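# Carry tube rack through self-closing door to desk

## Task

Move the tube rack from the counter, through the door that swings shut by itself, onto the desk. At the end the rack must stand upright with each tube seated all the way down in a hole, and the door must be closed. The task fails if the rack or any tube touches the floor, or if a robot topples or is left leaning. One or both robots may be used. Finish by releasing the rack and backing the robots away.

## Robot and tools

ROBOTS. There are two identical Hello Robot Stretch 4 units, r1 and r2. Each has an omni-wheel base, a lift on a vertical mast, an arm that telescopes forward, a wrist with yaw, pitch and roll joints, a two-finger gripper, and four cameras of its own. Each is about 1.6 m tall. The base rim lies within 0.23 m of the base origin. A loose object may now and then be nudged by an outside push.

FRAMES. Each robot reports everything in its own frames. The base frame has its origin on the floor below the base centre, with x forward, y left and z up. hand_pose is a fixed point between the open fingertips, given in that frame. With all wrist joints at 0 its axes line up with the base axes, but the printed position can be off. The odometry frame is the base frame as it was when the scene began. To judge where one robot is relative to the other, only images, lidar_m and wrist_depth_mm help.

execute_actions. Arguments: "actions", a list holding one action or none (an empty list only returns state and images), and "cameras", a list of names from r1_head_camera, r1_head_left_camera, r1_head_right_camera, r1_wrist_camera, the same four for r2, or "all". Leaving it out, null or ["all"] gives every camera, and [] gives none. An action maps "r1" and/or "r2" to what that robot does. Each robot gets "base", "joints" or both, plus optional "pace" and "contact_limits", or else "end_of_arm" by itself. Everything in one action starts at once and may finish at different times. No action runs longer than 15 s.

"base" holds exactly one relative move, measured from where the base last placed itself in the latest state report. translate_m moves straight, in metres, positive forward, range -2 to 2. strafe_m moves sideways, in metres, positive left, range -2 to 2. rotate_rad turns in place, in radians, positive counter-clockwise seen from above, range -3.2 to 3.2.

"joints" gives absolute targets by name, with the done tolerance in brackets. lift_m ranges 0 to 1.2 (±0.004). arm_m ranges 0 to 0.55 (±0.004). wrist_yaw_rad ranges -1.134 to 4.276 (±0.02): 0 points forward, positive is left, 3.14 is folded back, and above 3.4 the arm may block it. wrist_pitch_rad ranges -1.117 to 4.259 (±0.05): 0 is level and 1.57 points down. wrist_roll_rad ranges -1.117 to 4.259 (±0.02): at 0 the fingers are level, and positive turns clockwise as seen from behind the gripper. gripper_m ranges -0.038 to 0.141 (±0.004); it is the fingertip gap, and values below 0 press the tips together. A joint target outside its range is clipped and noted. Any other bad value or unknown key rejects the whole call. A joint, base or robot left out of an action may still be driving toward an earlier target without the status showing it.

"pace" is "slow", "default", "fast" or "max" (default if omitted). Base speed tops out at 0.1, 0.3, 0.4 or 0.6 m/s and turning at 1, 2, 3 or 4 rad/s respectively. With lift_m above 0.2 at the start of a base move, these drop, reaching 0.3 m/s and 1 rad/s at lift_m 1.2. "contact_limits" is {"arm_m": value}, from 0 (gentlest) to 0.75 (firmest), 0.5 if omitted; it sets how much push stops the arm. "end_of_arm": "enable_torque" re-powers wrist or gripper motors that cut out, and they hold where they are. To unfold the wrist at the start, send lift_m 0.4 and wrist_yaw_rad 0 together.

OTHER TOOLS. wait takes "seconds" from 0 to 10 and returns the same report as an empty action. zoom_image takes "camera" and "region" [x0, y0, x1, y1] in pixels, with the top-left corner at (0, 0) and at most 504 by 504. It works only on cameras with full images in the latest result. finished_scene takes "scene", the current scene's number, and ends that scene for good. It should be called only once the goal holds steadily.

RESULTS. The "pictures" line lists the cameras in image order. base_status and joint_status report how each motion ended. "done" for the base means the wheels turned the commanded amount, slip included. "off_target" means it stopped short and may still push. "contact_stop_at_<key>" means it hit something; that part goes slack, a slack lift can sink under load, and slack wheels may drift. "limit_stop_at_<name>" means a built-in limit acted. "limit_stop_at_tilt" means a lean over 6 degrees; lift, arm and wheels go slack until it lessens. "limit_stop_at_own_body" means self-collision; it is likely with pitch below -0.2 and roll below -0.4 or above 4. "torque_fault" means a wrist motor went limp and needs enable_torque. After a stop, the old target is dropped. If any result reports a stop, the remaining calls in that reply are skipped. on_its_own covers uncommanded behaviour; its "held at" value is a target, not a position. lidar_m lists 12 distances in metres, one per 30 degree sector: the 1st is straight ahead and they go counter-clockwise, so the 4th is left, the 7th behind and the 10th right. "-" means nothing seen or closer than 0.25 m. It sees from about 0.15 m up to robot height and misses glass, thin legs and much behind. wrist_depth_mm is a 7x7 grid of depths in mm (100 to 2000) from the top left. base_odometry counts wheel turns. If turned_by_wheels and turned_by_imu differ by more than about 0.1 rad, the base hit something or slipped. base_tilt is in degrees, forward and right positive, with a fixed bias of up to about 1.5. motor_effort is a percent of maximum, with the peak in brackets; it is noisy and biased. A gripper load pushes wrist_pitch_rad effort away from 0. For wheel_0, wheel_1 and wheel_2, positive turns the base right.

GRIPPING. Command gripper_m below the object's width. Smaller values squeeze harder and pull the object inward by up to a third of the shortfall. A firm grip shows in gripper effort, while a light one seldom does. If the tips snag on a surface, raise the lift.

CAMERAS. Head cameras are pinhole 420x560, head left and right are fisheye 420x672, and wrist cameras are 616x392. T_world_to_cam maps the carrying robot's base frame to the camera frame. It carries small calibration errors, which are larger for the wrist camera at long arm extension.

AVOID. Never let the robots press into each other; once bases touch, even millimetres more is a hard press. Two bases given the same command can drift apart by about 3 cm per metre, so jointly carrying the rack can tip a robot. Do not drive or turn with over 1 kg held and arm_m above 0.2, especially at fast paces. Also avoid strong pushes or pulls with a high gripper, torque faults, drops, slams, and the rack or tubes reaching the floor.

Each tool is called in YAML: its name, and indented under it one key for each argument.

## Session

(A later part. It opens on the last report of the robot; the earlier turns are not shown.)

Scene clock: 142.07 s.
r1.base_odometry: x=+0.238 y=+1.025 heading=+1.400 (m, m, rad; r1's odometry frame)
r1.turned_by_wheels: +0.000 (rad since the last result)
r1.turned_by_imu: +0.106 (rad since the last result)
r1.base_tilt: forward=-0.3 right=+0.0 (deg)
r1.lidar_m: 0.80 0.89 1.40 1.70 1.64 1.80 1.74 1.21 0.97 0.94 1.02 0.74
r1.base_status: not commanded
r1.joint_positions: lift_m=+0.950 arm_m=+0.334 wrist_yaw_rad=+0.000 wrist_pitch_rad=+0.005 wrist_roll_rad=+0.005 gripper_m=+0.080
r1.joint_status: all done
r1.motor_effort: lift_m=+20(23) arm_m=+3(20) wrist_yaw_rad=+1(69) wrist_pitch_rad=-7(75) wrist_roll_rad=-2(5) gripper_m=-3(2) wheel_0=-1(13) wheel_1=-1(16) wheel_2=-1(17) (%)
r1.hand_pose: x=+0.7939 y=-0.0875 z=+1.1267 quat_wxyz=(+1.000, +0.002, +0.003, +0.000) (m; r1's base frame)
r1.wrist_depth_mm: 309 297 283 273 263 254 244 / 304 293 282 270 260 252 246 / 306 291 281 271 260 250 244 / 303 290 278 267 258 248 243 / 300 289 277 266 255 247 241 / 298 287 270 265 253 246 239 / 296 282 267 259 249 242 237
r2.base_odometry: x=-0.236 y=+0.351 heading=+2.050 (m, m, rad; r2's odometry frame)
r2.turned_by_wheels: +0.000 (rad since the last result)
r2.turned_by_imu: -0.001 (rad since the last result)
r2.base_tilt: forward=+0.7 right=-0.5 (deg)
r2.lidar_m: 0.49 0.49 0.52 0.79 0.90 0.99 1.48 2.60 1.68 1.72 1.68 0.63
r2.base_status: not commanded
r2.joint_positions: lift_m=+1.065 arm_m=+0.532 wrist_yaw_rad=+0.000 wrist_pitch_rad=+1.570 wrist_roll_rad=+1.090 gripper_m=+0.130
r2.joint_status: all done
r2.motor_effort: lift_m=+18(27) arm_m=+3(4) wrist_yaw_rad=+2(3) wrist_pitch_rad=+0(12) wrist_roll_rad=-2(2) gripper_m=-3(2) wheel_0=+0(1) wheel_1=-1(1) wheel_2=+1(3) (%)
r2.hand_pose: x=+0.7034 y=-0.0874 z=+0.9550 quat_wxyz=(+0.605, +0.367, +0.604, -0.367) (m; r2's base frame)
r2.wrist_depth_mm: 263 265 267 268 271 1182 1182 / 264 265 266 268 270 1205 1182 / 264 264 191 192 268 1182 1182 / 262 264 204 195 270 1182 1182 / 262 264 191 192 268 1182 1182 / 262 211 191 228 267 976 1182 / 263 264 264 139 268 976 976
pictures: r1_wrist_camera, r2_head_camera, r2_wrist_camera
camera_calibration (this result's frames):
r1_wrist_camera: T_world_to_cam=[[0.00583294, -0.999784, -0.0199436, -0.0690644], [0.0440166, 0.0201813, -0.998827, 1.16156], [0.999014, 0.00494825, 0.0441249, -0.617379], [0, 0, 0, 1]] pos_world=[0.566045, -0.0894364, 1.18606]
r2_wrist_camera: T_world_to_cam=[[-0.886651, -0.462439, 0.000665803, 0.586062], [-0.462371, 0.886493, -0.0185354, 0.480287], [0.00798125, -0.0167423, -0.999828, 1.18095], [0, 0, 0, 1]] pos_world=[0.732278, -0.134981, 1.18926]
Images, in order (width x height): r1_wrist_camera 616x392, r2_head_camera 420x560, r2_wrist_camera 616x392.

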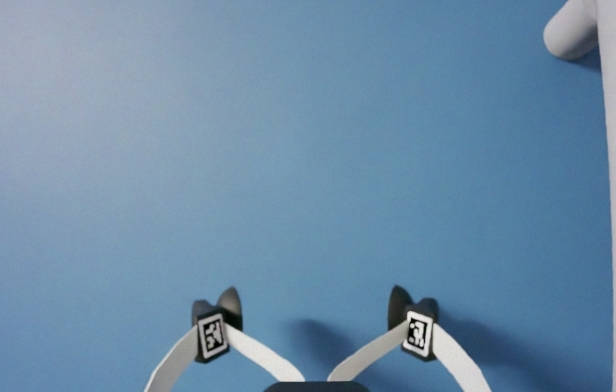

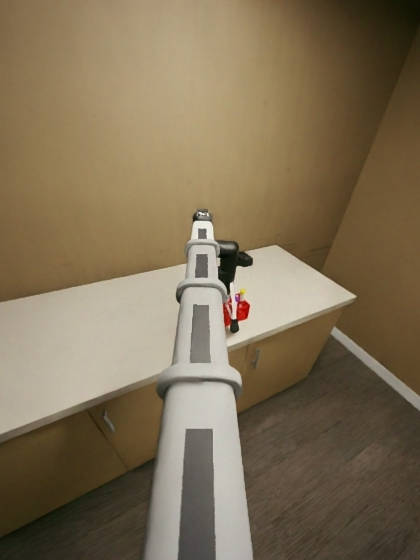

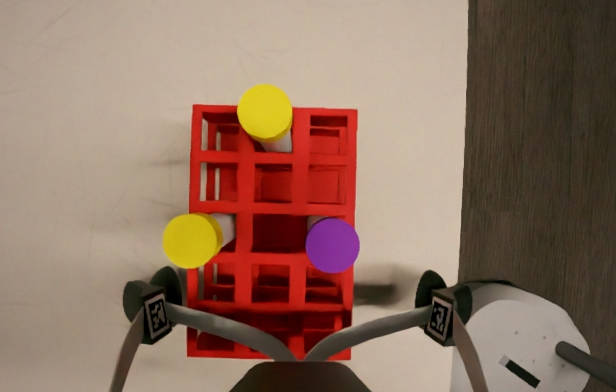

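execute_actions:
  actions:
    - {"r2":{"joints":{"gripper_m":0.03},"pace":"default"},"r1":{"joints":{"arm_m":0.1}}}
  cameras: ["r1_head_camera","r1_wrist_camera","r2_wrist_camera"]

Scene clock: 151.67 s.
r1.base_odometry: x=+0.238 y=+1.025 heading=+1.400 (m, m, rad; r1's odometry frame)
r1.turned_by_wheels: +0.000 (rad since the last result)
r1.turned_by_imu: +0.000 (rad since the last result)
r1.base_tilt: forward=-0.2 right=+0.0 (deg)
r1.lidar_m: 0.80 0.90 1.39 1.73 1.64 1.78 1.75 1.18 0.95 0.94 1.02 0.73
r1.base_status: not commanded
r1.joint_positions: lift_m=+0.950 arm_m=+0.101 wrist_yaw_rad=+0.000 wrist_pitch_rad=+0.005 wrist_roll_rad=+0.005 gripper_m=+0.080
r1.joint_status: all done
r1.motor_effort: lift_m=+20(20) arm_m=-5(7) wrist_yaw_rad=-1(1) wrist_pitch_rad=-8(7) wrist_roll_rad=-1(1) gripper_m=-2(2) wheel_0=-1(1) wheel_1=-1(1) wheel_2=-1(1) (%)
r1.hand_pose: x=+0.5605 y=-0.0874 z=+1.1267 quat_wxyz=(+1.000, +0.002, +0.003, +0.000) (m; r1's base frame)
r1.wrist_depth_mm: 585 559 535 517 492 477 449 / 580 554 535 512 496 473 449 / 569 554 530 512 492 449 449 / 569 544 525 504 488 462 449 / 569 544 521 504 480 459 439 / 564 535 508 500 480 459 436 / 559 535 504 488 469 452 433
r2.base_odometry: x=-0.236 y=+0.351 heading=+2.050 (m, m, rad; r2's odometry frame)
r2.turned_by_wheels: +0.000 (rad since the last result)
r2.turned_by_imu: -0.002 (rad since the last result)
r2.base_tilt: forward=+0.6 right=-0.5 (deg)
r2.lidar_m: 0.49 0.46 0.54 0.78 0.89 0.98 1.48 2.61 1.67 1.73 1.69 0.61
r2.base_status: not commanded
r2.joint_positions: lift_m=+1.065 arm_m=+0.532 wrist_yaw_rad=+0.000 wrist_pitch_rad=+1.570 wrist_roll_rad=+1.090 gripper_m=+0.031
r2.joint_status: all done
r2.motor_effort: lift_m=+18(18) arm_m=+3(4) wrist_yaw_rad=+1(1) wrist_pitch_rad=+1(0) wrist_roll_rad=-1(2) gripper_m=-27(24) wheel_0=+0(0) wheel_1=-1(1) wheel_2=+2(1) (%)
r2.hand_pose: x=+0.7035 y=-0.0874 z=+0.9550 quat_wxyz=(+0.605, +0.367, +0.604, -0.367) (m; r2's base frame)
r2.wrist_depth_mm: 263 264 266 268 270 1205 1205 / 263 264 266 268 270 1182 1182 / 263 264 241 186 270 1182 1182 / 262 264 257 186 270 1182 1182 / 262 263 184 185 258 1182 1205 / 263 263 189 185 188 976 1205 / 262 172 264 183 268 219 960
pictures: r1_head_camera, r1_wrist_camera, r2_wrist_camera
camera_calibration (this result's frames):
r1_wrist_camera: T_world_to_cam=[[0.00595884, -0.999784, -0.0198951, -0.0677922], [0.0440105, 0.0201383, -0.998828, 1.17183], [0.999013, 0.00507627, 0.044121, -0.384215], [0, 0, 0, 1]] pos_world=[0.332667, -0.089426, 1.18606]
r2_wrist_camera: T_world_to_cam=[[-0.886625, -0.462488, 0.000538661, 0.5862], [-0.462417, 0.886467, -0.0186017, 0.480401], [0.00812556, -0.0167418, -0.999827, 1.18084], [0, 0, 0, 1]] pos_world=[0.732291, -0.13498, 1.18926]
Images, in order (width x height): r1_head_camera 420x560, r1_wrist_camera 616x392, r2_wrist_camera 616x392.

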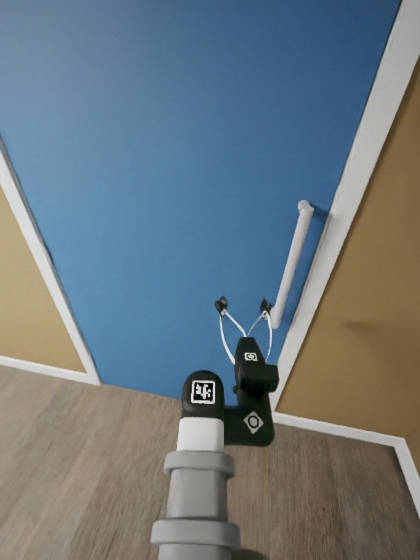

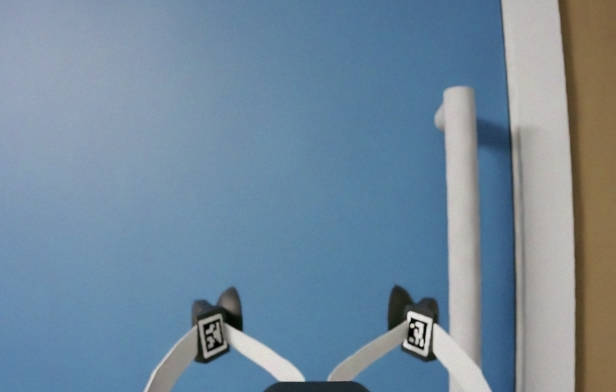

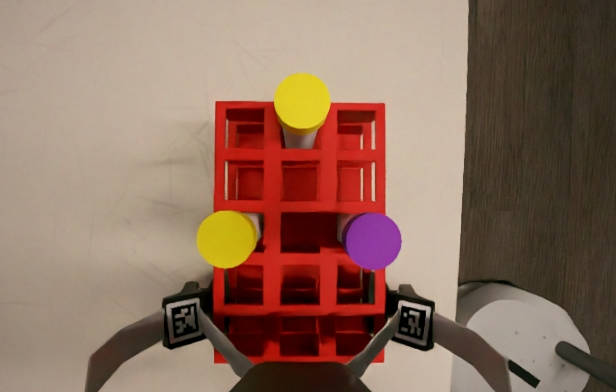

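execute_actions:
  actions:
    - {"r2":{"joints":{"lift_m":1.13}},"r1":{"base":{"strafe_m":-0.175},"joints":{"gripper_m":0.1}}}
  cameras: ["r1_wrist_camera","r2_wrist_camera"]

Scene clock: 157.93 s.
r1.base_odometry: x=+0.410 y=+0.995 heading=+1.399 (m, m, rad; r1's odometry frame)
r1.turned_by_wheels: +0.000 (rad since the last result)
r1.turned_by_imu: -0.001 (rad since the last result)
r1.base_tilt: forward=-0.2 right=+0.0 (deg)
r1.lidar_m: 0.70 0.87 1.34 1.84 1.81 1.79 1.78 0.97 0.77 0.78 0.87 0.78
r1.base_status: done
r1.joint_positions: lift_m=+0.950 arm_m=+0.101 wrist_yaw_rad=+0.000 wrist_pitch_rad=+0.005 wrist_roll_rad=+0.005 gripper_m=+0.100
r1.joint_status: all done
r1.motor_effort: lift_m=+20(20) arm_m=-6(6) wrist_yaw_rad=-1(1) wrist_pitch_rad=-9(8) wrist_roll_rad=-2(0) gripper_m=-1(2) wheel_0=+0(7) wheel_1=-2(12) wheel_2=-1(1) (%)
r1.hand_pose: x=+0.5605 y=-0.0874 z=+1.1267 quat_wxyz=(+1.000, +0.002, +0.003, +0.000) (m; r1's base frame)
r1.wrist_depth_mm: 549 530 500 484 462 449 439 / 544 521 504 480 452 449 430 / 544 521 496 473 452 445 433 / 539 512 500 473 452 439 427 / 535 517 488 473 439 439 424 / 535 508 484 466 445 433 421 / 525 504 477 387 436 430 421
r2.base_odometry: x=-0.236 y=+0.351 heading=+2.050 (m, m, rad; r2's odometry frame)
r2.turned_by_wheels: +0.000 (rad since the last result)
r2.turned_by_imu: -0.001 (rad since the last result)
r2.base_tilt: forward=+0.7 right=-0.5 (deg)
r2.lidar_m: 0.49 0.45 0.54 0.79 0.90 0.99 1.45 2.01 1.82 1.71 1.68 0.65
r2.base_status: not commanded
r2.joint_positions: lift_m=+1.130 arm_m=+0.532 wrist_yaw_rad=+0.000 wrist_pitch_rad=+1.570 wrist_roll_rad=+1.090 gripper_m=+0.031
r2.joint_status: all done
r2.motor_effort: lift_m=+24(34) arm_m=+3(3) wrist_yaw_rad=+1(1) wrist_pitch_rad=+0(1) wrist_roll_rad=-1(2) gripper_m=-28(25) wheel_0=+0(0) wheel_1=-1(1) wheel_2=+2(2) (%)
r2.hand_pose: x=+0.7035 y=-0.0874 z=+1.0195 quat_wxyz=(+0.605, +0.367, +0.604, -0.367) (m; r2's base frame)
r2.wrist_depth_mm: 327 327 330 332 332 1255 1255 / 325 329 329 330 334 1229 1229 / 325 329 242 186 332 1255 1255 / 325 327 257 186 334 1255 1229 / 325 327 184 185 258 1229 1255 / 325 325 189 185 188 1025 1255 / 327 172 327 183 332 597 1042
pictures: r1_wrist_camera, r2_wrist_camera
camera_calibration (this result's frames):
r1_wrist_camera: T_world_to_cam=[[0.00595862, -0.999784, -0.0198951, -0.067792], [0.0440104, 0.0201384, -0.998828, 1.17183], [0.999013, 0.00507605, 0.044121, -0.384214], [0, 0, 0, 1]] pos_world=[0.332666, -0.089426, 1.18606]
r2_wrist_camera: T_world_to_cam=[[-0.886625, -0.462488, 0.000538555, 0.586166], [-0.462417, 0.886467, -0.0186018, 0.481601], [0.00812569, -0.0167418, -0.999827, 1.24533], [0, 0, 0, 1]] pos_world=[0.732291, -0.13498, 1.25376]
Images, in order (width x height): r1_wrist_camera 616x392, r2_wrist_camera 616x392.

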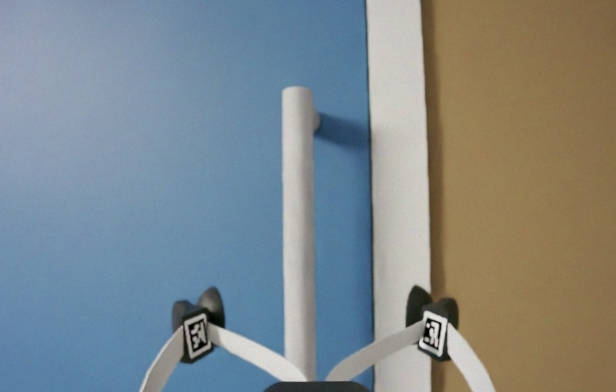

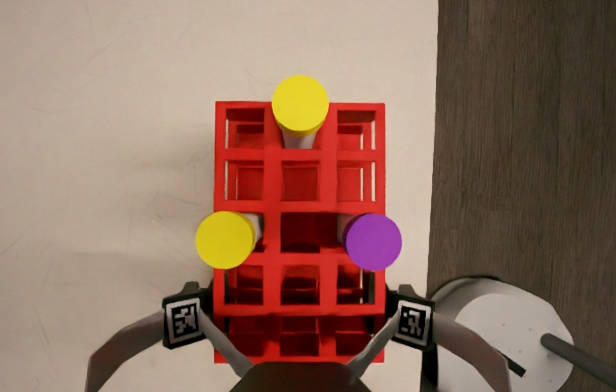

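Rack lifted. Retract r2's arm; r1 reaches for the handle.

execute_actions:
  actions:
    - {"r2":{"joints":{"arm_m":0.1,"lift_m":1.2}},"r1":{"joints":{"arm_m":0.32}}}
  cameras: ["r1_wrist_camera"]

execute_actions:
  actions:
    - {"r1":{"joints":{"gripper_m":-0.035}}}
  cameras: ["r1_wrist_camera"]

Scene clock: 164.33 s.
r1.base_odometry: x=+0.410 y=+0.995 heading=+1.400 (m, m, rad; r1's odometry frame)
r1.turned_by_wheels: +0.000 (rad since the last result)
r1.turned_by_imu: +0.000 (rad since the last result)
r1.base_tilt: forward=-0.2 right=+0.0 (deg)
r1.lidar_m: 0.71 0.86 1.35 1.85 1.81 1.81 1.78 0.98 0.76 0.77 0.87 0.78
r1.base_status: not commanded
r1.joint_positions: lift_m=+0.950 arm_m=+0.318 wrist_yaw_rad=-0.007 wrist_pitch_rad=+0.005 wrist_roll_rad=+0.005 gripper_m=+0.100
r1.joint_status: all done
r1.on_its_own: wrist_yaw_rad is at rest, and its effort (+20) is outside its rest range (-13 to +13)
r1.motor_effort: lift_m=+20(20) arm_m=+12(12) wrist_yaw_rad=+20(21) wrist_pitch_rad=-7(7) wrist_roll_rad=-1(2) gripper_m=-1(2) wheel_0=+5(5) wheel_1=+0(1) wheel_2=-6(6) (%)
r1.hand_pose: x=+0.7766 y=-0.0895 z=+1.1268 quat_wxyz=(+1.000, +0.002, +0.002, -0.004) (m; r1's base frame)
r1.wrist_depth_mm: 296 285 272 185 253 230 237 / 293 282 271 184 254 229 236 / 291 279 268 182 252 228 234 / 289 277 266 181 249 226 233 / 286 274 266 179 248 226 231 / 285 273 220 177 246 224 229 / 281 272 197 173 241 220 229
r2.base_odometry: x=-0.236 y=+0.351 heading=+2.050 (m, m, rad; r2's odometry frame)
r2.turned_by_wheels: +0.000 (rad since the last result)
r2.turned_by_imu: -0.001 (rad since the last result)
r2.base_tilt: forward=+0.6 right=-0.5 (deg)
r2.lidar_m: 0.49 0.47 0.51 0.83 0.90 0.99 1.51 1.99 1.83 1.73 1.69 0.32
r2.base_status: not commanded
r2.joint_positions: lift_m=+1.200 arm_m=+0.101 wrist_yaw_rad=+0.000 wrist_pitch_rad=+1.570 wrist_roll_rad=+1.090 gripper_m=+0.031
r2.joint_status: all done
r2.motor_effort: lift_m=+24(29) arm_m=-4(5) wrist_yaw_rad=+0(1) wrist_pitch_rad=+1(0) wrist_roll_rad=-1(1) gripper_m=-26(26) wheel_0=+0(0) wheel_1=+0(1) wheel_2=+2(2) (%)
r2.hand_pose: x=+0.2718 y=-0.0874 z=+1.0895 quat_wxyz=(+0.605, +0.367, +0.604, -0.367) (m; r2's base frame)
r2.wrist_depth_mm: 399 634 1281 1308 1308 1308 1336 / 407 654 1308 1281 1308 1308 1308 / 413 668 242 186 1308 1308 1336 / 418 683 257 186 1281 1308 1308 / 439 699 184 185 257 1308 1336 / 439 609 189 185 189 788 1308 / 442 172 1042 183 1308 329 459
pictures: r1_wrist_camera
camera_calibration (this result's frames):
r1_wrist_camera: T_world_to_cam=[[-0.00120049, -0.999804, -0.0197539, -0.0657442], [0.0446378, 0.0196806, -0.998809, 1.16195], [0.999003, -0.00208083, 0.0446055, -0.601311], [0, 0, 0, 1]] pos_world=[0.548765, -0.0898505, 1.18609]
Images, in order (width x height): r1_wrist_camera 616x392.

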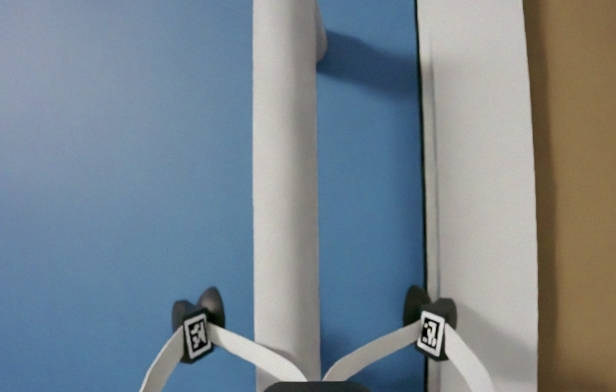

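Scene clock: 166.37 s.
r1.base_odometry: x=+0.410 y=+0.995 heading=+1.401 (m, m, rad; r1's odometry frame)
r1.turned_by_wheels: +0.002 (rad since the last result)
r1.turned_by_imu: +0.000 (rad since the last result)
r1.base_tilt: forward=+0.0 right=+0.0 (deg)
r1.lidar_m: 0.69 0.86 1.35 1.84 1.81 1.81 1.78 0.98 0.75 0.77 0.86 0.77
r1.base_status: not commanded
r1.joint_positions: lift_m=+0.950 arm_m=+0.321 wrist_yaw_rad=+0.020 wrist_pitch_rad=+0.005 wrist_roll_rad=+0.005 gripper_m=-0.034
r1.joint_status: all done
r1.on_its_own: wrist_yaw_rad is at rest, and its effort (-59) is outside its rest range (-13 to +13)
r1.motor_effort: lift_m=+20(20) arm_m=-5(12) wrist_yaw_rad=-59(58) wrist_pitch_rad=-7(6) wrist_roll_rad=-1(0) gripper_m=-24(27) wheel_0=+4(7) wheel_1=+0(1) wheel_2=+16(16) (%)
r1.hand_pose: x=+0.7820 y=-0.0816 z=+1.1268 quat_wxyz=(+1.000, +0.002, +0.002, +0.010) (m; r1's base frame)
r1.wrist_depth_mm: 294 278 265 172 243 218 213 / 291 278 264 170 242 216 211 / 289 274 263 169 239 216 209 / 287 272 260 168 240 215 208 / 285 272 259 168 237 213 208 / 282 271 256 167 233 212 206 / 281 267 177 163 175 210 204
r2.base_odometry: x=-0.236 y=+0.351 heading=+2.050 (m, m, rad; r2's odometry frame)
r2.turned_by_wheels: +0.000 (rad since the last result)
r2.turned_by_imu: +0.000 (rad since the last result)
r2.base_tilt: forward=+0.6 right=-0.5 (deg)
r2.lidar_m: 0.48 0.47 0.53 0.79 0.90 1.01 1.47 2.01 1.81 1.73 1.68 0.29
r2.base_status: not commanded
r2.joint_positions: lift_m=+1.200 arm_m=+0.101 wrist_yaw_rad=+0.000 wrist_pitch_rad=+1.570 wrist_roll_rad=+1.090 gripper_m=+0.031
r2.joint_status: not commanded
r2.motor_effort: lift_m=+24(24) arm_m=-4(4) wrist_yaw_rad=+1(1) wrist_pitch_rad=-1(0) wrist_roll_rad=-1(1) gripper_m=-26(27) wheel_0=+0(0) wheel_1=+0(1) wheel_2=+1(1) (%)
r2.hand_pose: x=+0.2718 y=-0.0874 z=+1.0895 quat_wxyz=(+0.605, +0.367, +0.604, -0.367) (m; r2's base frame)
r2.wrist_depth_mm: 402 627 1281 1281 1308 1336 1308 / 407 661 1281 1281 1308 1281 1308 / 413 676 240 186 1281 1308 1336 / 418 683 256 185 1281 1336 1308 / 436 691 183 185 258 1308 1336 / 442 609 189 185 188 788 1336 / 442 172 1060 183 1281 327 462
pictures: r1_wrist_camera
camera_calibration (this result's frames):
r1_wrist_camera: T_world_to_cam=[[0.0262544, -0.99946, -0.0197612, -0.0792346], [0.0439749, 0.0209035, -0.998814, 1.16215], [0.998688, 0.0253543, 0.0444999, -0.604074], [0, 0, 0, 1]] pos_world=[0.554256, -0.088169, 1.18609]
Images, in order (width x height): r1_wrist_camera 616x392.

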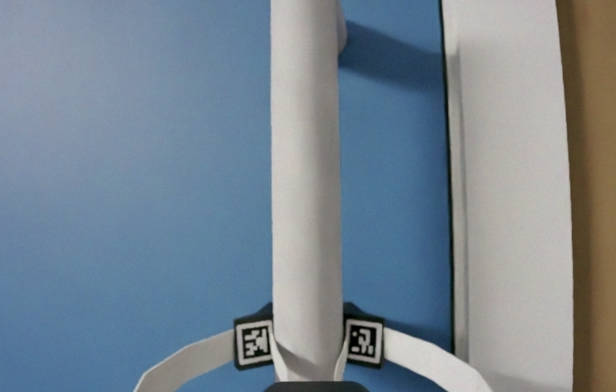

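Pull with the base backward.

execute_actions:
  actions:
    - {"r1":{"base":{"translate_m":-0.25},"pace":"slow"},"r2":{"base":{"rotate_rad":-1.6},"pace":"slow"}}
  cameras: ["r1_head_camera","r1_wrist_camera","r2_head_camera"]

Scene clock: 173.13 s.
r1.base_odometry: x=+0.415 y=+0.999 heading=+1.436 (m, m, rad; r1's odometry frame)
r1.turned_by_wheels: +0.034 (rad since the last result)
r1.turned_by_imu: +0.018 (rad since the last result)
r1.base_tilt: forward=-0.2 right=+0.0 (deg)
r1.lidar_m: 0.70 0.86 1.35 1.67 1.68 1.81 1.80 0.97 0.76 0.78 0.88 0.75
r1.base_status: translate_m contact_stop (by the wheels' count: +0.004 of -0.250)
r1.joint_positions: lift_m=+0.950 arm_m=+0.321 wrist_yaw_rad=-0.001 wrist_pitch_rad=+0.005 wrist_roll_rad=+0.005 gripper_m=-0.035
r1.joint_status: not commanded
r1.on_its_own: the wheels are slack since a contact_stop
r1.motor_effort: lift_m=+20(20) arm_m=-6(7) wrist_yaw_rad=+3(95) wrist_pitch_rad=-9(12) wrist_roll_rad=-2(2) gripper_m=-19(27) wheel_0=+0(13) wheel_1=+0(2) wheel_2=+0(34) (%)
r1.hand_pose: x=+0.7803 y=-0.0877 z=+1.1267 quat_wxyz=(+1.000, +0.002, +0.003, +0.000) (m; r1's base frame)
r1.wrist_depth_mm: 285 273 260 167 240 217 210 / 285 272 259 165 238 216 208 / 282 270 257 165 236 214 209 / 279 268 255 164 236 213 208 / 277 266 254 163 234 213 206 / 274 264 251 163 231 210 204 / 274 263 175 159 177 206 203
r2.base_odometry: x=-0.236 y=+0.351 heading=+0.450 (m, m, rad; r2's odometry frame)
r2.turned_by_wheels: -1.600 (rad since the last result)
r2.turned_by_imu: -1.574 (rad since the last result)
r2.base_tilt: forward=+0.7 right=-0.5 (deg)
r2.lidar_m: 1.72 1.66 0.65 0.48 0.47 0.53 0.81 0.90 0.96 1.44 2.58 0.30
r2.base_status: done
r2.joint_positions: lift_m=+1.200 arm_m=+0.101 wrist_yaw_rad=+0.000 wrist_pitch_rad=+1.570 wrist_roll_rad=+1.090 gripper_m=+0.031
r2.joint_status: not commanded
r2.motor_effort: lift_m=+24(24) arm_m=-4(4) wrist_yaw_rad=+0(1) wrist_pitch_rad=+1(0) wrist_roll_rad=-2(2) gripper_m=-26(27) wheel_0=+1(5) wheel_1=+2(6) wheel_2=+0(2) (%)
r2.hand_pose: x=+0.2718 y=-0.0874 z=+1.0895 quat_wxyz=(+0.605, +0.367, +0.604, -0.367) (m; r2's base frame)
r2.wrist_depth_mm: 1281 1281 1281 1308 1308 1308 1336 / 1281 1281 1308 1281 1281 1336 1281 / 1255 1308 241 186 1308 1308 1308 / 1308 1281 258 186 1308 1308 1336 / 1281 1308 184 185 216 1308 1308 / 1281 1255 189 185 187 788 1336 / 1281 173 1308 183 1308 327 459
pictures: r1_head_camera, r1_wrist_camera, r2_head_camera
camera_calibration (this result's frames):
r1_wrist_camera: T_world_to_cam=[[0.00518834, -0.99979, -0.0198208, -0.0688076], [0.0440475, 0.0200303, -0.998829, 1.16213], [0.999016, 0.00430921, 0.0441422, -0.603952], [0, 0, 0, 1]] pos_world=[0.552526, -0.0894684, 1.18606]
Images, in order (width x height): r1_head_camera 420x560, r1_wrist_camera 616x392, r2_head_camera 420x560.

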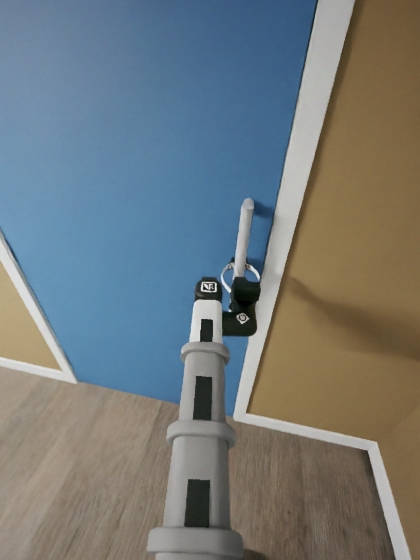

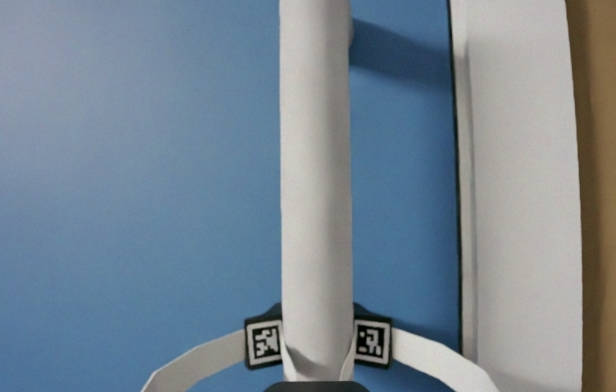

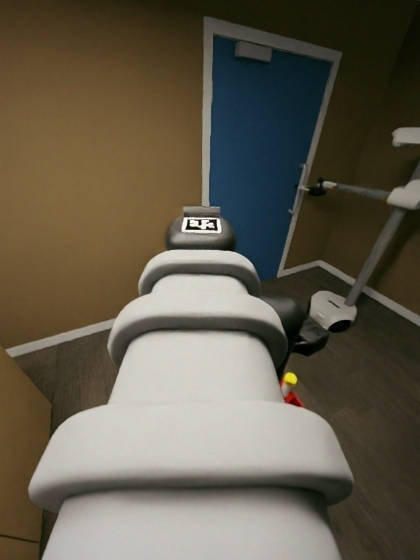

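execute_actions:
  actions:
    - {"r1":{"joints":{"arm_m":0.55},"contact_limits":{"arm_m":0.75}}}
  cameras: ["r1_head_camera"]

Scene clock: 181.43 s.
r1.base_odometry: x=+0.355 y=+0.813 heading=+1.224 (m, m, rad; r1's odometry frame)
r1.turned_by_wheels: -0.211 (rad since the last result)
r1.turned_by_imu: -0.058 (rad since the last result)
r1.base_tilt: forward=-0.2 right=+0.0 (deg)
r1.lidar_m: 0.92 1.09 1.63 1.56 1.74 1.59 1.57 1.01 0.78 0.75 0.87 1.02
r1.base_status: not commanded
r1.joint_positions: lift_m=+0.950 arm_m=+0.549 wrist_yaw_rad=+0.000 wrist_pitch_rad=+0.006 wrist_roll_rad=+0.005 gripper_m=-0.035
r1.joint_status: all done
r1.on_its_own: the wheels are slack since a contact_stop
r1.motor_effort: lift_m=+20(20) arm_m=+1(23) wrist_yaw_rad=+0(52) wrist_pitch_rad=-9(41) wrist_roll_rad=+0(1) gripper_m=-18(27) wheel_0=+0(0) wheel_1=+0(0) wheel_2=+0(0) (%)
r1.contact_limits: arm_m 0.75
r1.hand_pose: x=+1.0083 y=-0.0874 z=+1.1265 quat_wxyz=(+1.000, +0.002, +0.003, +0.000) (m; r1's base frame)
r1.wrist_depth_mm: 274 266 259 169 244 224 220 / 272 265 257 168 243 223 219 / 271 263 255 167 241 221 217 / 268 262 253 165 239 219 217 / 268 258 252 164 237 218 215 / 266 257 249 163 236 216 213 / 263 255 175 160 176 214 212
r2.base_odometry: x=-0.236 y=+0.351 heading=+0.450 (m, m, rad; r2's odometry frame)
r2.turned_by_wheels: +0.000 (rad since the last result)
r2.turned_by_imu: -0.002 (rad since the last result)
r2.base_tilt: forward=+0.7 right=-0.5 (deg)
r2.lidar_m: 1.71 1.69 0.67 0.48 0.46 0.52 0.78 0.90 0.98 1.42 1.73 0.30
r2.base_status: not commanded
r2.joint_positions: lift_m=+1.200 arm_m=+0.101 wrist_yaw_rad=+0.000 wrist_pitch_rad=+1.570 wrist_roll_rad=+1.090 gripper_m=+0.031
r2.joint_status: not commanded
r2.motor_effort: lift_m=+24(24) arm_m=-4(4) wrist_yaw_rad=+1(1) wrist_pitch_rad=+0(0) wrist_roll_rad=-2(2) gripper_m=-28(25) wheel_0=+1(1) wheel_1=+1(2) wheel_2=+0(0) (%)
r2.hand_pose: x=+0.2718 y=-0.0874 z=+1.0895 quat_wxyz=(+0.605, +0.367, +0.604, -0.367) (m; r2's base frame)
r2.wrist_depth_mm: 1281 1281 1308 1308 1308 1308 1336 / 1281 1281 1281 1281 1308 1308 1336 / 1281 1308 242 186 1308 1308 1308 / 1281 1281 257 186 1336 1308 1308 / 1281 1281 183 185 258 1308 1308 / 1281 1255 189 185 188 788 1336 / 1255 172 1308 183 1308 327 466
pictures: r1_head_camera
Images, in order (width x height): r1_head_camera 420x560.

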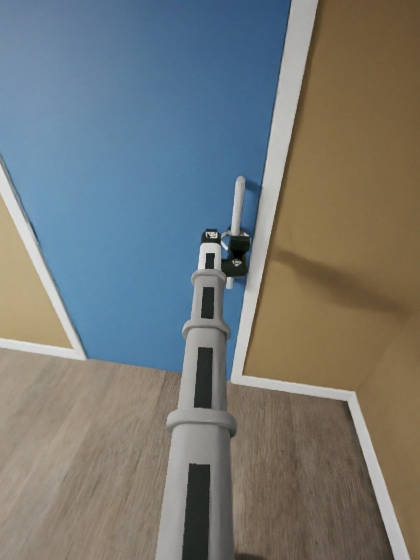

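execute_actions:
  actions:
    - {"r1":{"base":{"translate_m":-0.01},"joints":{"arm_m":0.25},"contact_limits":{"arm_m":0.75},"pace":"slow"}}
  cameras: ["r1_head_camera"]

Scene clock: 191.70 s.
torque_fault: r1.wrist_yaw_rad switched itself off since the last result.
r1.base_odometry: x=+0.352 y=+0.804 heading=+1.226 (m, m, rad; r1's odometry frame)
r1.turned_by_wheels: +0.001 (rad since the last result)
r1.turned_by_imu: -0.281 (rad since the last result)
r1.base_tilt: forward=-0.1 right=+0.0 (deg)
r1.lidar_m: 0.63 0.74 1.10 2.19 1.48 1.81 1.62 1.61 0.99 0.84 0.86 1.06
r1.base_status: done
r1.joint_positions: lift_m=+0.950 arm_m=+0.252 wrist_yaw_rad=+0.726 wrist_pitch_rad=+0.011 wrist_roll_rad=+0.005 gripper_m=-0.034
r1.joint_status: all done
r1.on_its_own: wrist_yaw_rad is off since a torque_fault, until you send "end_of_arm": "enable_torque" (your +0.000 is given up); wrist_pitch_rad is at rest, and its effort (-25) is outside its rest range (-23 to +23)
r1.motor_effort: lift_m=+20(20) arm_m=-10(20) wrist_yaw_rad=+2(100) wrist_pitch_rad=-25(39) wrist_roll_rad=-2(4) gripper_m=-25(30) wheel_0=+3(13) wheel_1=-3(26) wheel_2=+15(32) (%)
r1.contact_limits: arm_m 0.75
r1.hand_pose: x=+0.6965 y=+0.1261 z=+1.1249 quat_wxyz=(+0.935, +0.000, +0.006, +0.355) (m; r1's base frame)
r1.wrist_depth_mm: 991 591 387 171 217 190 285 / 946 585 384 170 229 191 285 / 946 580 382 168 230 190 296 / 976 574 382 166 223 190 186 / 931 574 377 165 223 190 181 / 931 580 375 165 215 189 179 / 931 574 173 162 174 175 171
r2.base_odometry: x=-0.236 y=+0.351 heading=+0.450 (m, m, rad; r2's odometry frame)
r2.turned_by_wheels: +0.000 (rad since the last result)
r2.turned_by_imu: -0.002 (rad since the last result)
r2.base_tilt: forward=+0.7 right=-0.4 (deg)
r2.lidar_m: 1.73 1.68 0.66 0.48 0.46 0.53 0.78 0.90 0.97 1.41 1.71 0.29
r2.base_status: not commanded
r2.joint_positions: lift_m=+1.200 arm_m=+0.101 wrist_yaw_rad=+0.000 wrist_pitch_rad=+1.570 wrist_roll_rad=+1.090 gripper_m=+0.031
r2.joint_status: not commanded
r2.motor_effort: lift_m=+24(24) arm_m=-4(4) wrist_yaw_rad=+2(0) wrist_pitch_rad=+0(1) wrist_roll_rad=-2(1) gripper_m=-27(28) wheel_0=+1(1) wheel_1=+2(2) wheel_2=+0(0) (%)
r2.hand_pose: x=+0.2718 y=-0.0874 z=+1.0895 quat_wxyz=(+0.605, +0.367, +0.604, -0.367) (m; r2's base frame)
r2.wrist_depth_mm: 1281 1281 1281 1308 1281 1281 1308 / 1281 1308 1281 1308 1308 1308 1336 / 1281 1308 241 186 1308 1308 1336 / 1255 1281 257 186 1308 1336 1308 / 1281 1281 183 185 258 1336 1308 / 1281 1255 189 185 187 798 1336 / 1281 173 1281 183 1281 325 462
pictures: r1_head_camera
Images, in order (width x height): r1_head_camera 420x560.

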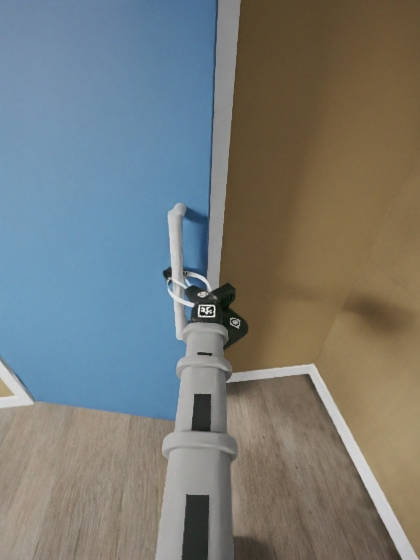

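execute_actions:
  actions:
    - {"r1":{"base":{"translate_m":-0.2},"joints":{"arm_m":0.25},"contact_limits":{"arm_m":0.75},"pace":"slow"}}
  cameras: ["r1_head_camera","r1_head_left_camera"]

Scene clock: 199.27 s.
r1.base_odometry: x=+0.285 y=+0.617 heading=+1.227 (m, m, rad; r1's odometry frame)
r1.turned_by_wheels: +0.002 (rad since the last result)
r1.turned_by_imu: -0.101 (rad since the last result)
r1.base_tilt: forward=-0.2 right=+0.0 (deg)
r1.lidar_m: 0.62 0.73 1.15 2.11 1.36 1.77 1.50 1.51 1.14 0.95 0.95 1.14
r1.base_status: done
r1.joint_positions: lift_m=+0.950 arm_m=+0.251 wrist_yaw_rad=+0.865 wrist_pitch_rad=+0.009 wrist_roll_rad=+0.004 gripper_m=-0.034
r1.joint_status: all done
r1.on_its_own: wrist_yaw_rad is off since a torque_fault, until you send "end_of_arm": "enable_torque" (your +0.000 is given up)
r1.motor_effort: lift_m=+20(21) arm_m=-8(11) wrist_yaw_rad=-1(2) wrist_pitch_rad=-16(27) wrist_roll_rad=+2(2) gripper_m=-26(29) wheel_0=+7(14) wheel_1=-4(16) wheel_2=+17(29) (%)
r1.contact_limits: arm_m 0.75
r1.hand_pose: x=+0.6759 y=+0.1630 z=+1.1257 quat_wxyz=(+0.908, +0.000, +0.005, +0.419) (m; r1's base frame)
r1.wrist_depth_mm: 1430 1098 517 172 209 181 160 / 1430 1060 512 170 234 182 160 / 1397 1060 508 167 235 181 161 / 1464 1042 504 167 224 181 161 / 1336 1025 508 166 224 181 160 / 1366 1008 500 165 208 181 158 / 1366 1060 173 163 174 164 -
r2.base_odometry: x=-0.236 y=+0.351 heading=+0.450 (m, m, rad; r2's odometry frame)
r2.turned_by_wheels: +0.000 (rad since the last result)
r2.turned_by_imu: -0.001 (rad since the last result)
r2.base_tilt: forward=+0.6 right=-0.5 (deg)
r2.lidar_m: 1.74 1.70 0.65 0.49 0.46 0.52 0.78 0.88 0.97 1.43 1.54 0.30
r2.base_status: not commanded
r2.joint_positions: lift_m=+1.200 arm_m=+0.101 wrist_yaw_rad=+0.000 wrist_pitch_rad=+1.570 wrist_roll_rad=+1.090 gripper_m=+0.031
r2.joint_status: not commanded
r2.motor_effort: lift_m=+24(24) arm_m=-4(4) wrist_yaw_rad=+2(0) wrist_pitch_rad=+1(0) wrist_roll_rad=-1(1) gripper_m=-28(27) wheel_0=+1(1) wheel_1=+2(2) wheel_2=+0(0) (%)
r2.hand_pose: x=+0.2718 y=-0.0874 z=+1.0895 quat_wxyz=(+0.605, +0.367, +0.604, -0.367) (m; r2's base frame)
r2.wrist_depth_mm: 1281 1281 1336 1308 1308 1308 1336 / 1281 1281 1255 1281 1281 1308 1308 / 1281 1281 242 186 1308 1308 1308 / 1308 1255 258 186 1308 1308 1308 / 1281 1281 183 185 258 1308 1308 / 1281 1281 189 185 189 788 1308 / 1255 172 1281 183 1255 329 462
pictures: r1_head_camera, r1_head_left_camera
Images, in order (width x height): r1_head_camera 420x560, r1_head_left_camera 420x672.

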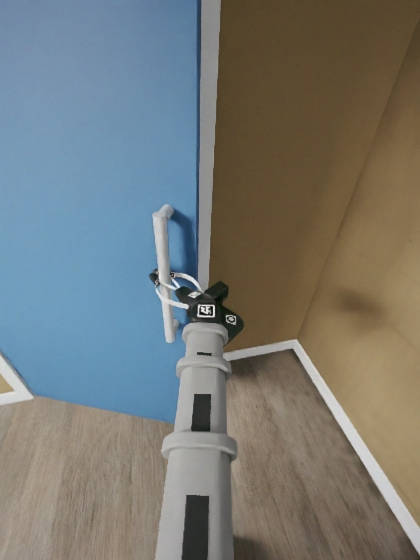

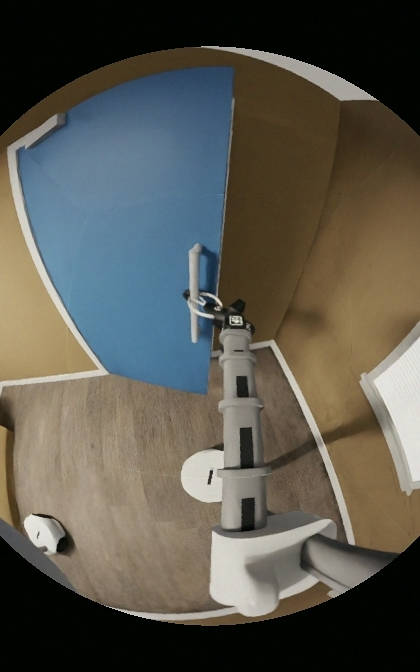

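execute_actions:
  actions:
    - {"r1":{"end_of_arm":"enable_torque"}}
  cameras: []

execute_actions:
  actions:
    - {"r1":{"joints":{"gripper_m":0.1}}}
  cameras: ["r1_head_camera"]

Scene clock: 212.17 s.
r1.base_odometry: x=+0.285 y=+0.617 heading=+1.227 (m, m, rad; r1's odometry frame)
r1.turned_by_wheels: +0.000 (rad since the last result)
r1.turned_by_imu: +0.000 (rad since the last result)
r1.base_tilt: forward=-0.1 right=+0.0 (deg)
r1.lidar_m: 0.63 0.73 1.14 2.12 1.35 1.75 1.51 1.50 1.13 0.94 0.92 1.15
r1.base_status: not commanded
r1.joint_positions: lift_m=+0.950 arm_m=+0.251 wrist_yaw_rad=+0.865 wrist_pitch_rad=+0.009 wrist_roll_rad=+0.004 gripper_m=-0.034
r1.joint_status: not commanded
r1.end_of_arm: enable_torque: each motor that was off is on again
r1.on_its_own: wrist_yaw_rad is held at +0.865, not at your +0.000, since a torque_fault
r1.motor_effort: lift_m=+20(20) arm_m=-8(9) wrist_yaw_rad=-1(1) wrist_pitch_rad=-17(17) wrist_roll_rad=+1(3) gripper_m=-25(26) wheel_0=+7(7) wheel_1=-4(4) wheel_2=+17(17) (%)
r1.hand_pose: x=+0.6759 y=+0.1630 z=+1.1257 quat_wxyz=(+0.908, +0.000, +0.005, +0.419) (m; r1's base frame)
r1.wrist_depth_mm: 1499 1078 517 171 208 181 161 / 1397 1078 512 170 235 183 160 / 1397 1060 508 168 224 182 162 / 1430 1060 508 167 224 182 161 / 1366 1042 504 167 224 181 161 / 1397 1042 508 165 208 181 158 / 1366 1042 172 163 174 164 -
r2.base_odometry: x=-0.236 y=+0.351 heading=+0.450 (m, m, rad; r2's odometry frame)
r2.turned_by_wheels: +0.000 (rad since the last result)
r2.turned_by_imu: -0.001 (rad since the last result)
r2.base_tilt: forward=+0.7 right=-0.4 (deg)
r2.lidar_m: 1.71 1.68 0.64 0.48 0.46 0.54 0.76 0.89 0.98 1.44 1.54 0.30
r2.base_status: not commanded
r2.joint_positions: lift_m=+1.200 arm_m=+0.101 wrist_yaw_rad=+0.000 wrist_pitch_rad=+1.570 wrist_roll_rad=+1.090 gripper_m=+0.031
r2.joint_status: not commanded
r2.motor_effort: lift_m=+24(24) arm_m=-4(4) wrist_yaw_rad=+0(2) wrist_pitch_rad=-1(2) wrist_roll_rad=-1(1) gripper_m=-27(28) wheel_0=+1(1) wheel_1=+2(2) wheel_2=+0(1) (%)
r2.hand_pose: x=+0.2718 y=-0.0874 z=+1.0895 quat_wxyz=(+0.605, +0.367, +0.604, -0.367) (m; r2's base frame)
r2.wrist_depth_mm: 1281 1308 1281 1308 1281 1336 1336 / 1281 1281 1281 1281 1308 1308 1336 / 1255 1281 241 186 1308 1308 1308 / 1308 1281 257 186 1308 1336 1308 / 1281 1281 184 186 258 1281 1308 / 1281 1281 189 185 188 798 1308 / 1255 172 1281 183 1308 327 459
pictures: none
No camera images: the call's "cameras" was empty. Leave "cameras" out to get every camera's image.

Scene clock: 214.20 s.
r1.base_odometry: x=+0.285 y=+0.616 heading=+1.226 (m, m, rad; r1's odometry frame)
r1.turned_by_wheels: -0.001 (rad since the last result)
r1.turned_by_imu: -0.001 (rad since the last result)
r1.base_tilt: forward=-0.2 right=+0.0 (deg)
r1.lidar_m: 0.68 0.78 1.14 2.11 1.36 1.76 1.49 1.49 1.15 0.94 0.93 1.15
r1.base_status: not commanded
r1.joint_positions: lift_m=+0.950 arm_m=+0.251 wrist_yaw_rad=+0.859 wrist_pitch_rad=+0.006 wrist_roll_rad=+0.004 gripper_m=+0.100
r1.joint_status: all done
r1.on_its_own: wrist_yaw_rad is held at +0.865, not at your +0.000, since a torque_fault; wrist_yaw_rad is at rest, and its effort (+18) is outside its rest range (-13 to +13)
r1.motor_effort: lift_m=+21(20) arm_m=-8(8) wrist_yaw_rad=+18(26) wrist_pitch_rad=-10(17) wrist_roll_rad=+2(3) gripper_m=-8(26) wheel_0=-1(7) wheel_1=-4(4) wheel_2=+9(17) (%)
r1.hand_pose: x=+0.6770 y=+0.1614 z=+1.1264 quat_wxyz=(+0.909, +0.001, +0.004, +0.417) (m; r1's base frame)
r1.wrist_depth_mm: 1397 1060 591 397 206 231 206 / 1366 1060 585 397 206 237 207 / 1336 1025 580 394 203 237 207 / 1397 1025 574 392 200 238 206 / 1366 1025 574 392 198 237 206 / 1308 991 477 394 195 222 204 / 1308 1008 477 353 191 221 205
r2.base_odometry: x=-0.236 y=+0.351 heading=+0.450 (m, m, rad; r2's odometry frame)
r2.turned_by_wheels: +0.000 (rad since the last result)
r2.turned_by_imu: +0.000 (rad since the last result)
r2.base_tilt: forward=+0.7 right=-0.5 (deg)
r2.lidar_m: 1.73 1.69 0.64 0.48 0.47 0.53 0.79 0.90 0.98 1.43 1.55 0.31
r2.base_status: not commanded
r2.joint_positions: lift_m=+1.200 arm_m=+0.101 wrist_yaw_rad=+0.000 wrist_pitch_rad=+1.570 wrist_roll_rad=+1.090 gripper_m=+0.031
r2.joint_status: not commanded
r2.motor_effort: lift_m=+24(24) arm_m=-4(4) wrist_yaw_rad=+1(1) wrist_pitch_rad=+0(1) wrist_roll_rad=-1(2) gripper_m=-27(27) wheel_0=+1(1) wheel_1=+2(2) wheel_2=+0(1) (%)
r2.hand_pose: x=+0.2718 y=-0.0874 z=+1.0895 quat_wxyz=(+0.605, +0.367, +0.604, -0.367) (m; r2's base frame)
r2.wrist_depth_mm: 1281 1281 1281 1281 1281 1336 1336 / 1308 1255 1308 1308 1336 1281 1308 / 1281 1281 241 186 1308 1281 1308 / 1281 1255 257 186 1308 1308 1308 / 1255 1308 183 185 258 1308 1336 / 1255 1281 189 185 188 798 1308 / 1281 172 1281 183 1308 327 459
pictures: r1_head_camera
Images, in order (width x height): r1_head_camera 420x560.

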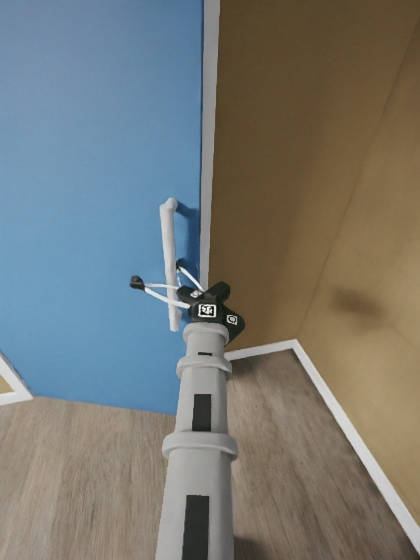

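execute_actions:
  actions:
    - {"r1":{"joints":{"arm_m":0.0,"wrist_yaw_rad":0},"base":{"rotate_rad":0.35}}}
  cameras: ["r1_head_camera","r1_wrist_camera"]

Scene clock: 219.63 s.
r1.base_odometry: x=+0.285 y=+0.616 heading=+1.576 (m, m, rad; r1's odometry frame)
r1.turned_by_wheels: +0.350 (rad since the last result)
r1.turned_by_imu: +0.347 (rad since the last result)
r1.base_tilt: forward=-0.2 right=+0.0 (deg)
r1.lidar_m: 0.89 1.10 1.68 1.37 1.54 1.53 1.48 1.33 0.98 0.96 1.05 0.96
r1.base_status: done
r1.joint_positions: lift_m=+0.950 arm_m=+0.001 wrist_yaw_rad=+0.000 wrist_pitch_rad=+0.005 wrist_roll_rad=+0.004 gripper_m=+0.100
r1.joint_status: all done
r1.motor_effort: lift_m=+20(20) arm_m=-6(15) wrist_yaw_rad=-4(12) wrist_pitch_rad=-9(10) wrist_roll_rad=+1(2) gripper_m=-2(8) wheel_0=+0(7) wheel_1=-1(11) wheel_2=+2(7) (%)
r1.hand_pose: x=+0.4605 y=-0.0874 z=+1.1266 quat_wxyz=(+1.000, +0.002, +0.003, +0.000) (m; r1's base frame)
r1.wrist_depth_mm: 931 866 842 798 759 866 854 / 917 866 820 768 759 866 831 / 931 878 820 768 750 842 854 / 904 842 798 768 741 842 831 / 891 854 798 759 732 842 831 / 891 831 788 759 732 831 831 / 891 842 788 759 707 831 798
r2.base_odometry: x=-0.236 y=+0.351 heading=+0.450 (m, m, rad; r2's odometry frame)
r2.turned_by_wheels: +0.000 (rad since the last result)
r2.turned_by_imu: -0.001 (rad since the last result)
r2.base_tilt: forward=+0.7 right=-0.5 (deg)
r2.lidar_m: 1.74 1.69 0.66 0.50 0.47 0.51 0.80 0.88 1.00 1.46 1.53 0.29
r2.base_status: not commanded
r2.joint_positions: lift_m=+1.200 arm_m=+0.101 wrist_yaw_rad=+0.000 wrist_pitch_rad=+1.570 wrist_roll_rad=+1.090 gripper_m=+0.031
r2.joint_status: not commanded
r2.motor_effort: lift_m=+24(24) arm_m=-4(4) wrist_yaw_rad=+0(1) wrist_pitch_rad=+0(0) wrist_roll_rad=-2(2) gripper_m=-29(28) wheel_0=+1(1) wheel_1=+2(2) wheel_2=+0(0) (%)
r2.hand_pose: x=+0.2718 y=-0.0874 z=+1.0895 quat_wxyz=(+0.605, +0.367, +0.604, -0.367) (m; r2's base frame)
r2.wrist_depth_mm: 1255 1281 1308 1281 1308 1308 1308 / 1281 1281 1308 1281 1281 1308 1308 / 1281 1281 242 186 1281 1336 1336 / 1281 1308 258 186 1308 1308 1308 / 1281 1281 183 185 259 1336 1308 / 1255 1281 189 185 189 788 1308 / 1255 172 1281 183 1308 327 459
pictures: r1_head_camera, r1_wrist_camera
camera_calibration (this result's frames):
r1_wrist_camera: T_world_to_cam=[[0.00614555, -0.999794, -0.0193204, -0.0678789], [0.0440275, 0.0195725, -0.998839, 1.17614], [0.999011, 0.00528779, 0.0441388, -0.284343], [0, 0, 0, 1]] pos_world=[0.232697, -0.0893814, 1.18601]
Images, in order (width x height): r1_head_camera 420x560, r1_wrist_camera 616x392.

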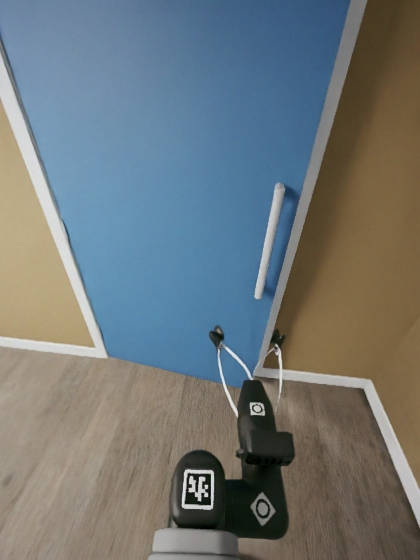

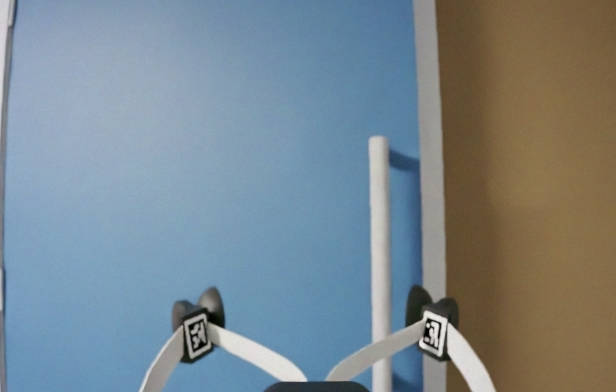

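execute_actions:
  actions:
    - {"r1":{"joints":{"arm_m":0.3},"base":{"strafe_m":-0.14}}}
  cameras: ["r1_wrist_camera"]

Scene clock: 229.03 s.
r1.base_odometry: x=+0.425 y=+0.617 heading=+1.576 (m, m, rad; r1's odometry frame)
r1.turned_by_wheels: +0.000 (rad since the last result)
r1.turned_by_imu: -0.001 (rad since the last result)
r1.base_tilt: forward=-0.2 right=+0.0 (deg)
r1.lidar_m: 0.97 1.14 1.67 1.51 1.66 1.56 1.50 1.12 0.84 0.80 0.90 1.09
r1.base_status: done
r1.joint_positions: lift_m=+0.950 arm_m=+0.299 wrist_yaw_rad=+0.000 wrist_pitch_rad=+0.005 wrist_roll_rad=+0.004 gripper_m=+0.100
r1.joint_status: all done
r1.motor_effort: lift_m=+20(20) arm_m=+6(8) wrist_yaw_rad=+1(1) wrist_pitch_rad=-8(6) wrist_roll_rad=-1(1) gripper_m=-1(1) wheel_0=-1(6) wheel_1=+0(9) wheel_2=+1(3) (%)
r1.hand_pose: x=+0.7583 y=-0.0874 z=+1.1267 quat_wxyz=(+1.000, +0.002, +0.003, +0.000) (m; r1's base frame)
r1.wrist_depth_mm: 603 597 580 580 554 554 544 / 609 591 585 574 549 539 544 / 597 597 574 559 554 544 535 / 591 585 564 554 544 535 535 / 585 574 574 564 544 535 525 / 597 574 559 554 530 530 525 / 585 574 564 466 525 535 517
r2.base_odometry: x=-0.236 y=+0.351 heading=+0.450 (m, m, rad; r2's odometry frame)
r2.turned_by_wheels: +0.000 (rad since the last result)
r2.turned_by_imu: -0.001 (rad since the last result)
r2.base_tilt: forward=+0.8 right=-0.5 (deg)
r2.lidar_m: 1.73 1.69 0.67 0.49 0.46 0.52 0.80 0.89 0.97 1.44 1.63 0.31
r2.base_status: not commanded
r2.joint_positions: lift_m=+1.200 arm_m=+0.101 wrist_yaw_rad=+0.000 wrist_pitch_rad=+1.570 wrist_roll_rad=+1.090 gripper_m=+0.031
r2.joint_status: not commanded
r2.motor_effort: lift_m=+24(24) arm_m=-4(4) wrist_yaw_rad=+1(1) wrist_pitch_rad=+1(1) wrist_roll_rad=-2(1) gripper_m=-27(26) wheel_0=+1(1) wheel_1=+2(2) wheel_2=+0(0) (%)
r2.hand_pose: x=+0.2718 y=-0.0874 z=+1.0895 quat_wxyz=(+0.605, +0.367, +0.604, -0.367) (m; r2's base frame)
r2.wrist_depth_mm: 1281 1281 1308 1281 1308 1308 1336 / 1255 1281 1281 1281 1281 1336 1336 / 1281 1281 242 186 1336 1336 1308 / 1255 1281 258 186 1336 1281 1308 / 1308 1255 183 186 259 1281 1308 / 1281 1281 189 185 188 798 1308 / 1255 172 1281 183 1281 327 459
pictures: r1_wrist_camera
camera_calibration (this result's frames):
r1_wrist_camera: T_world_to_cam=[[0.00600095, -0.999794, -0.0193879, -0.0695647], [0.0442413, 0.0196347, -0.998828, 1.16292], [0.999003, 0.00513617, 0.04435, -0.582073], [0, 0, 0, 1]] pos_world=[0.530461, -0.0893944, 1.18603]
Images, in order (width x height): r1_wrist_camera 616x392.

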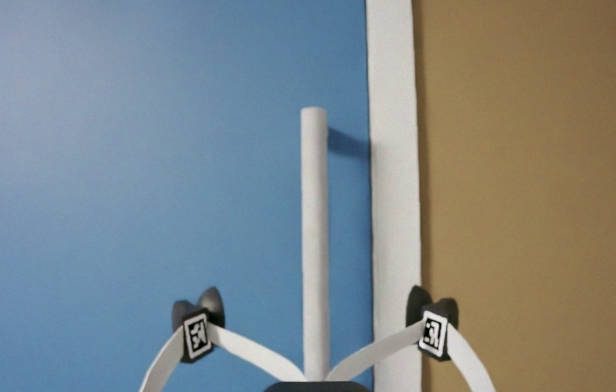

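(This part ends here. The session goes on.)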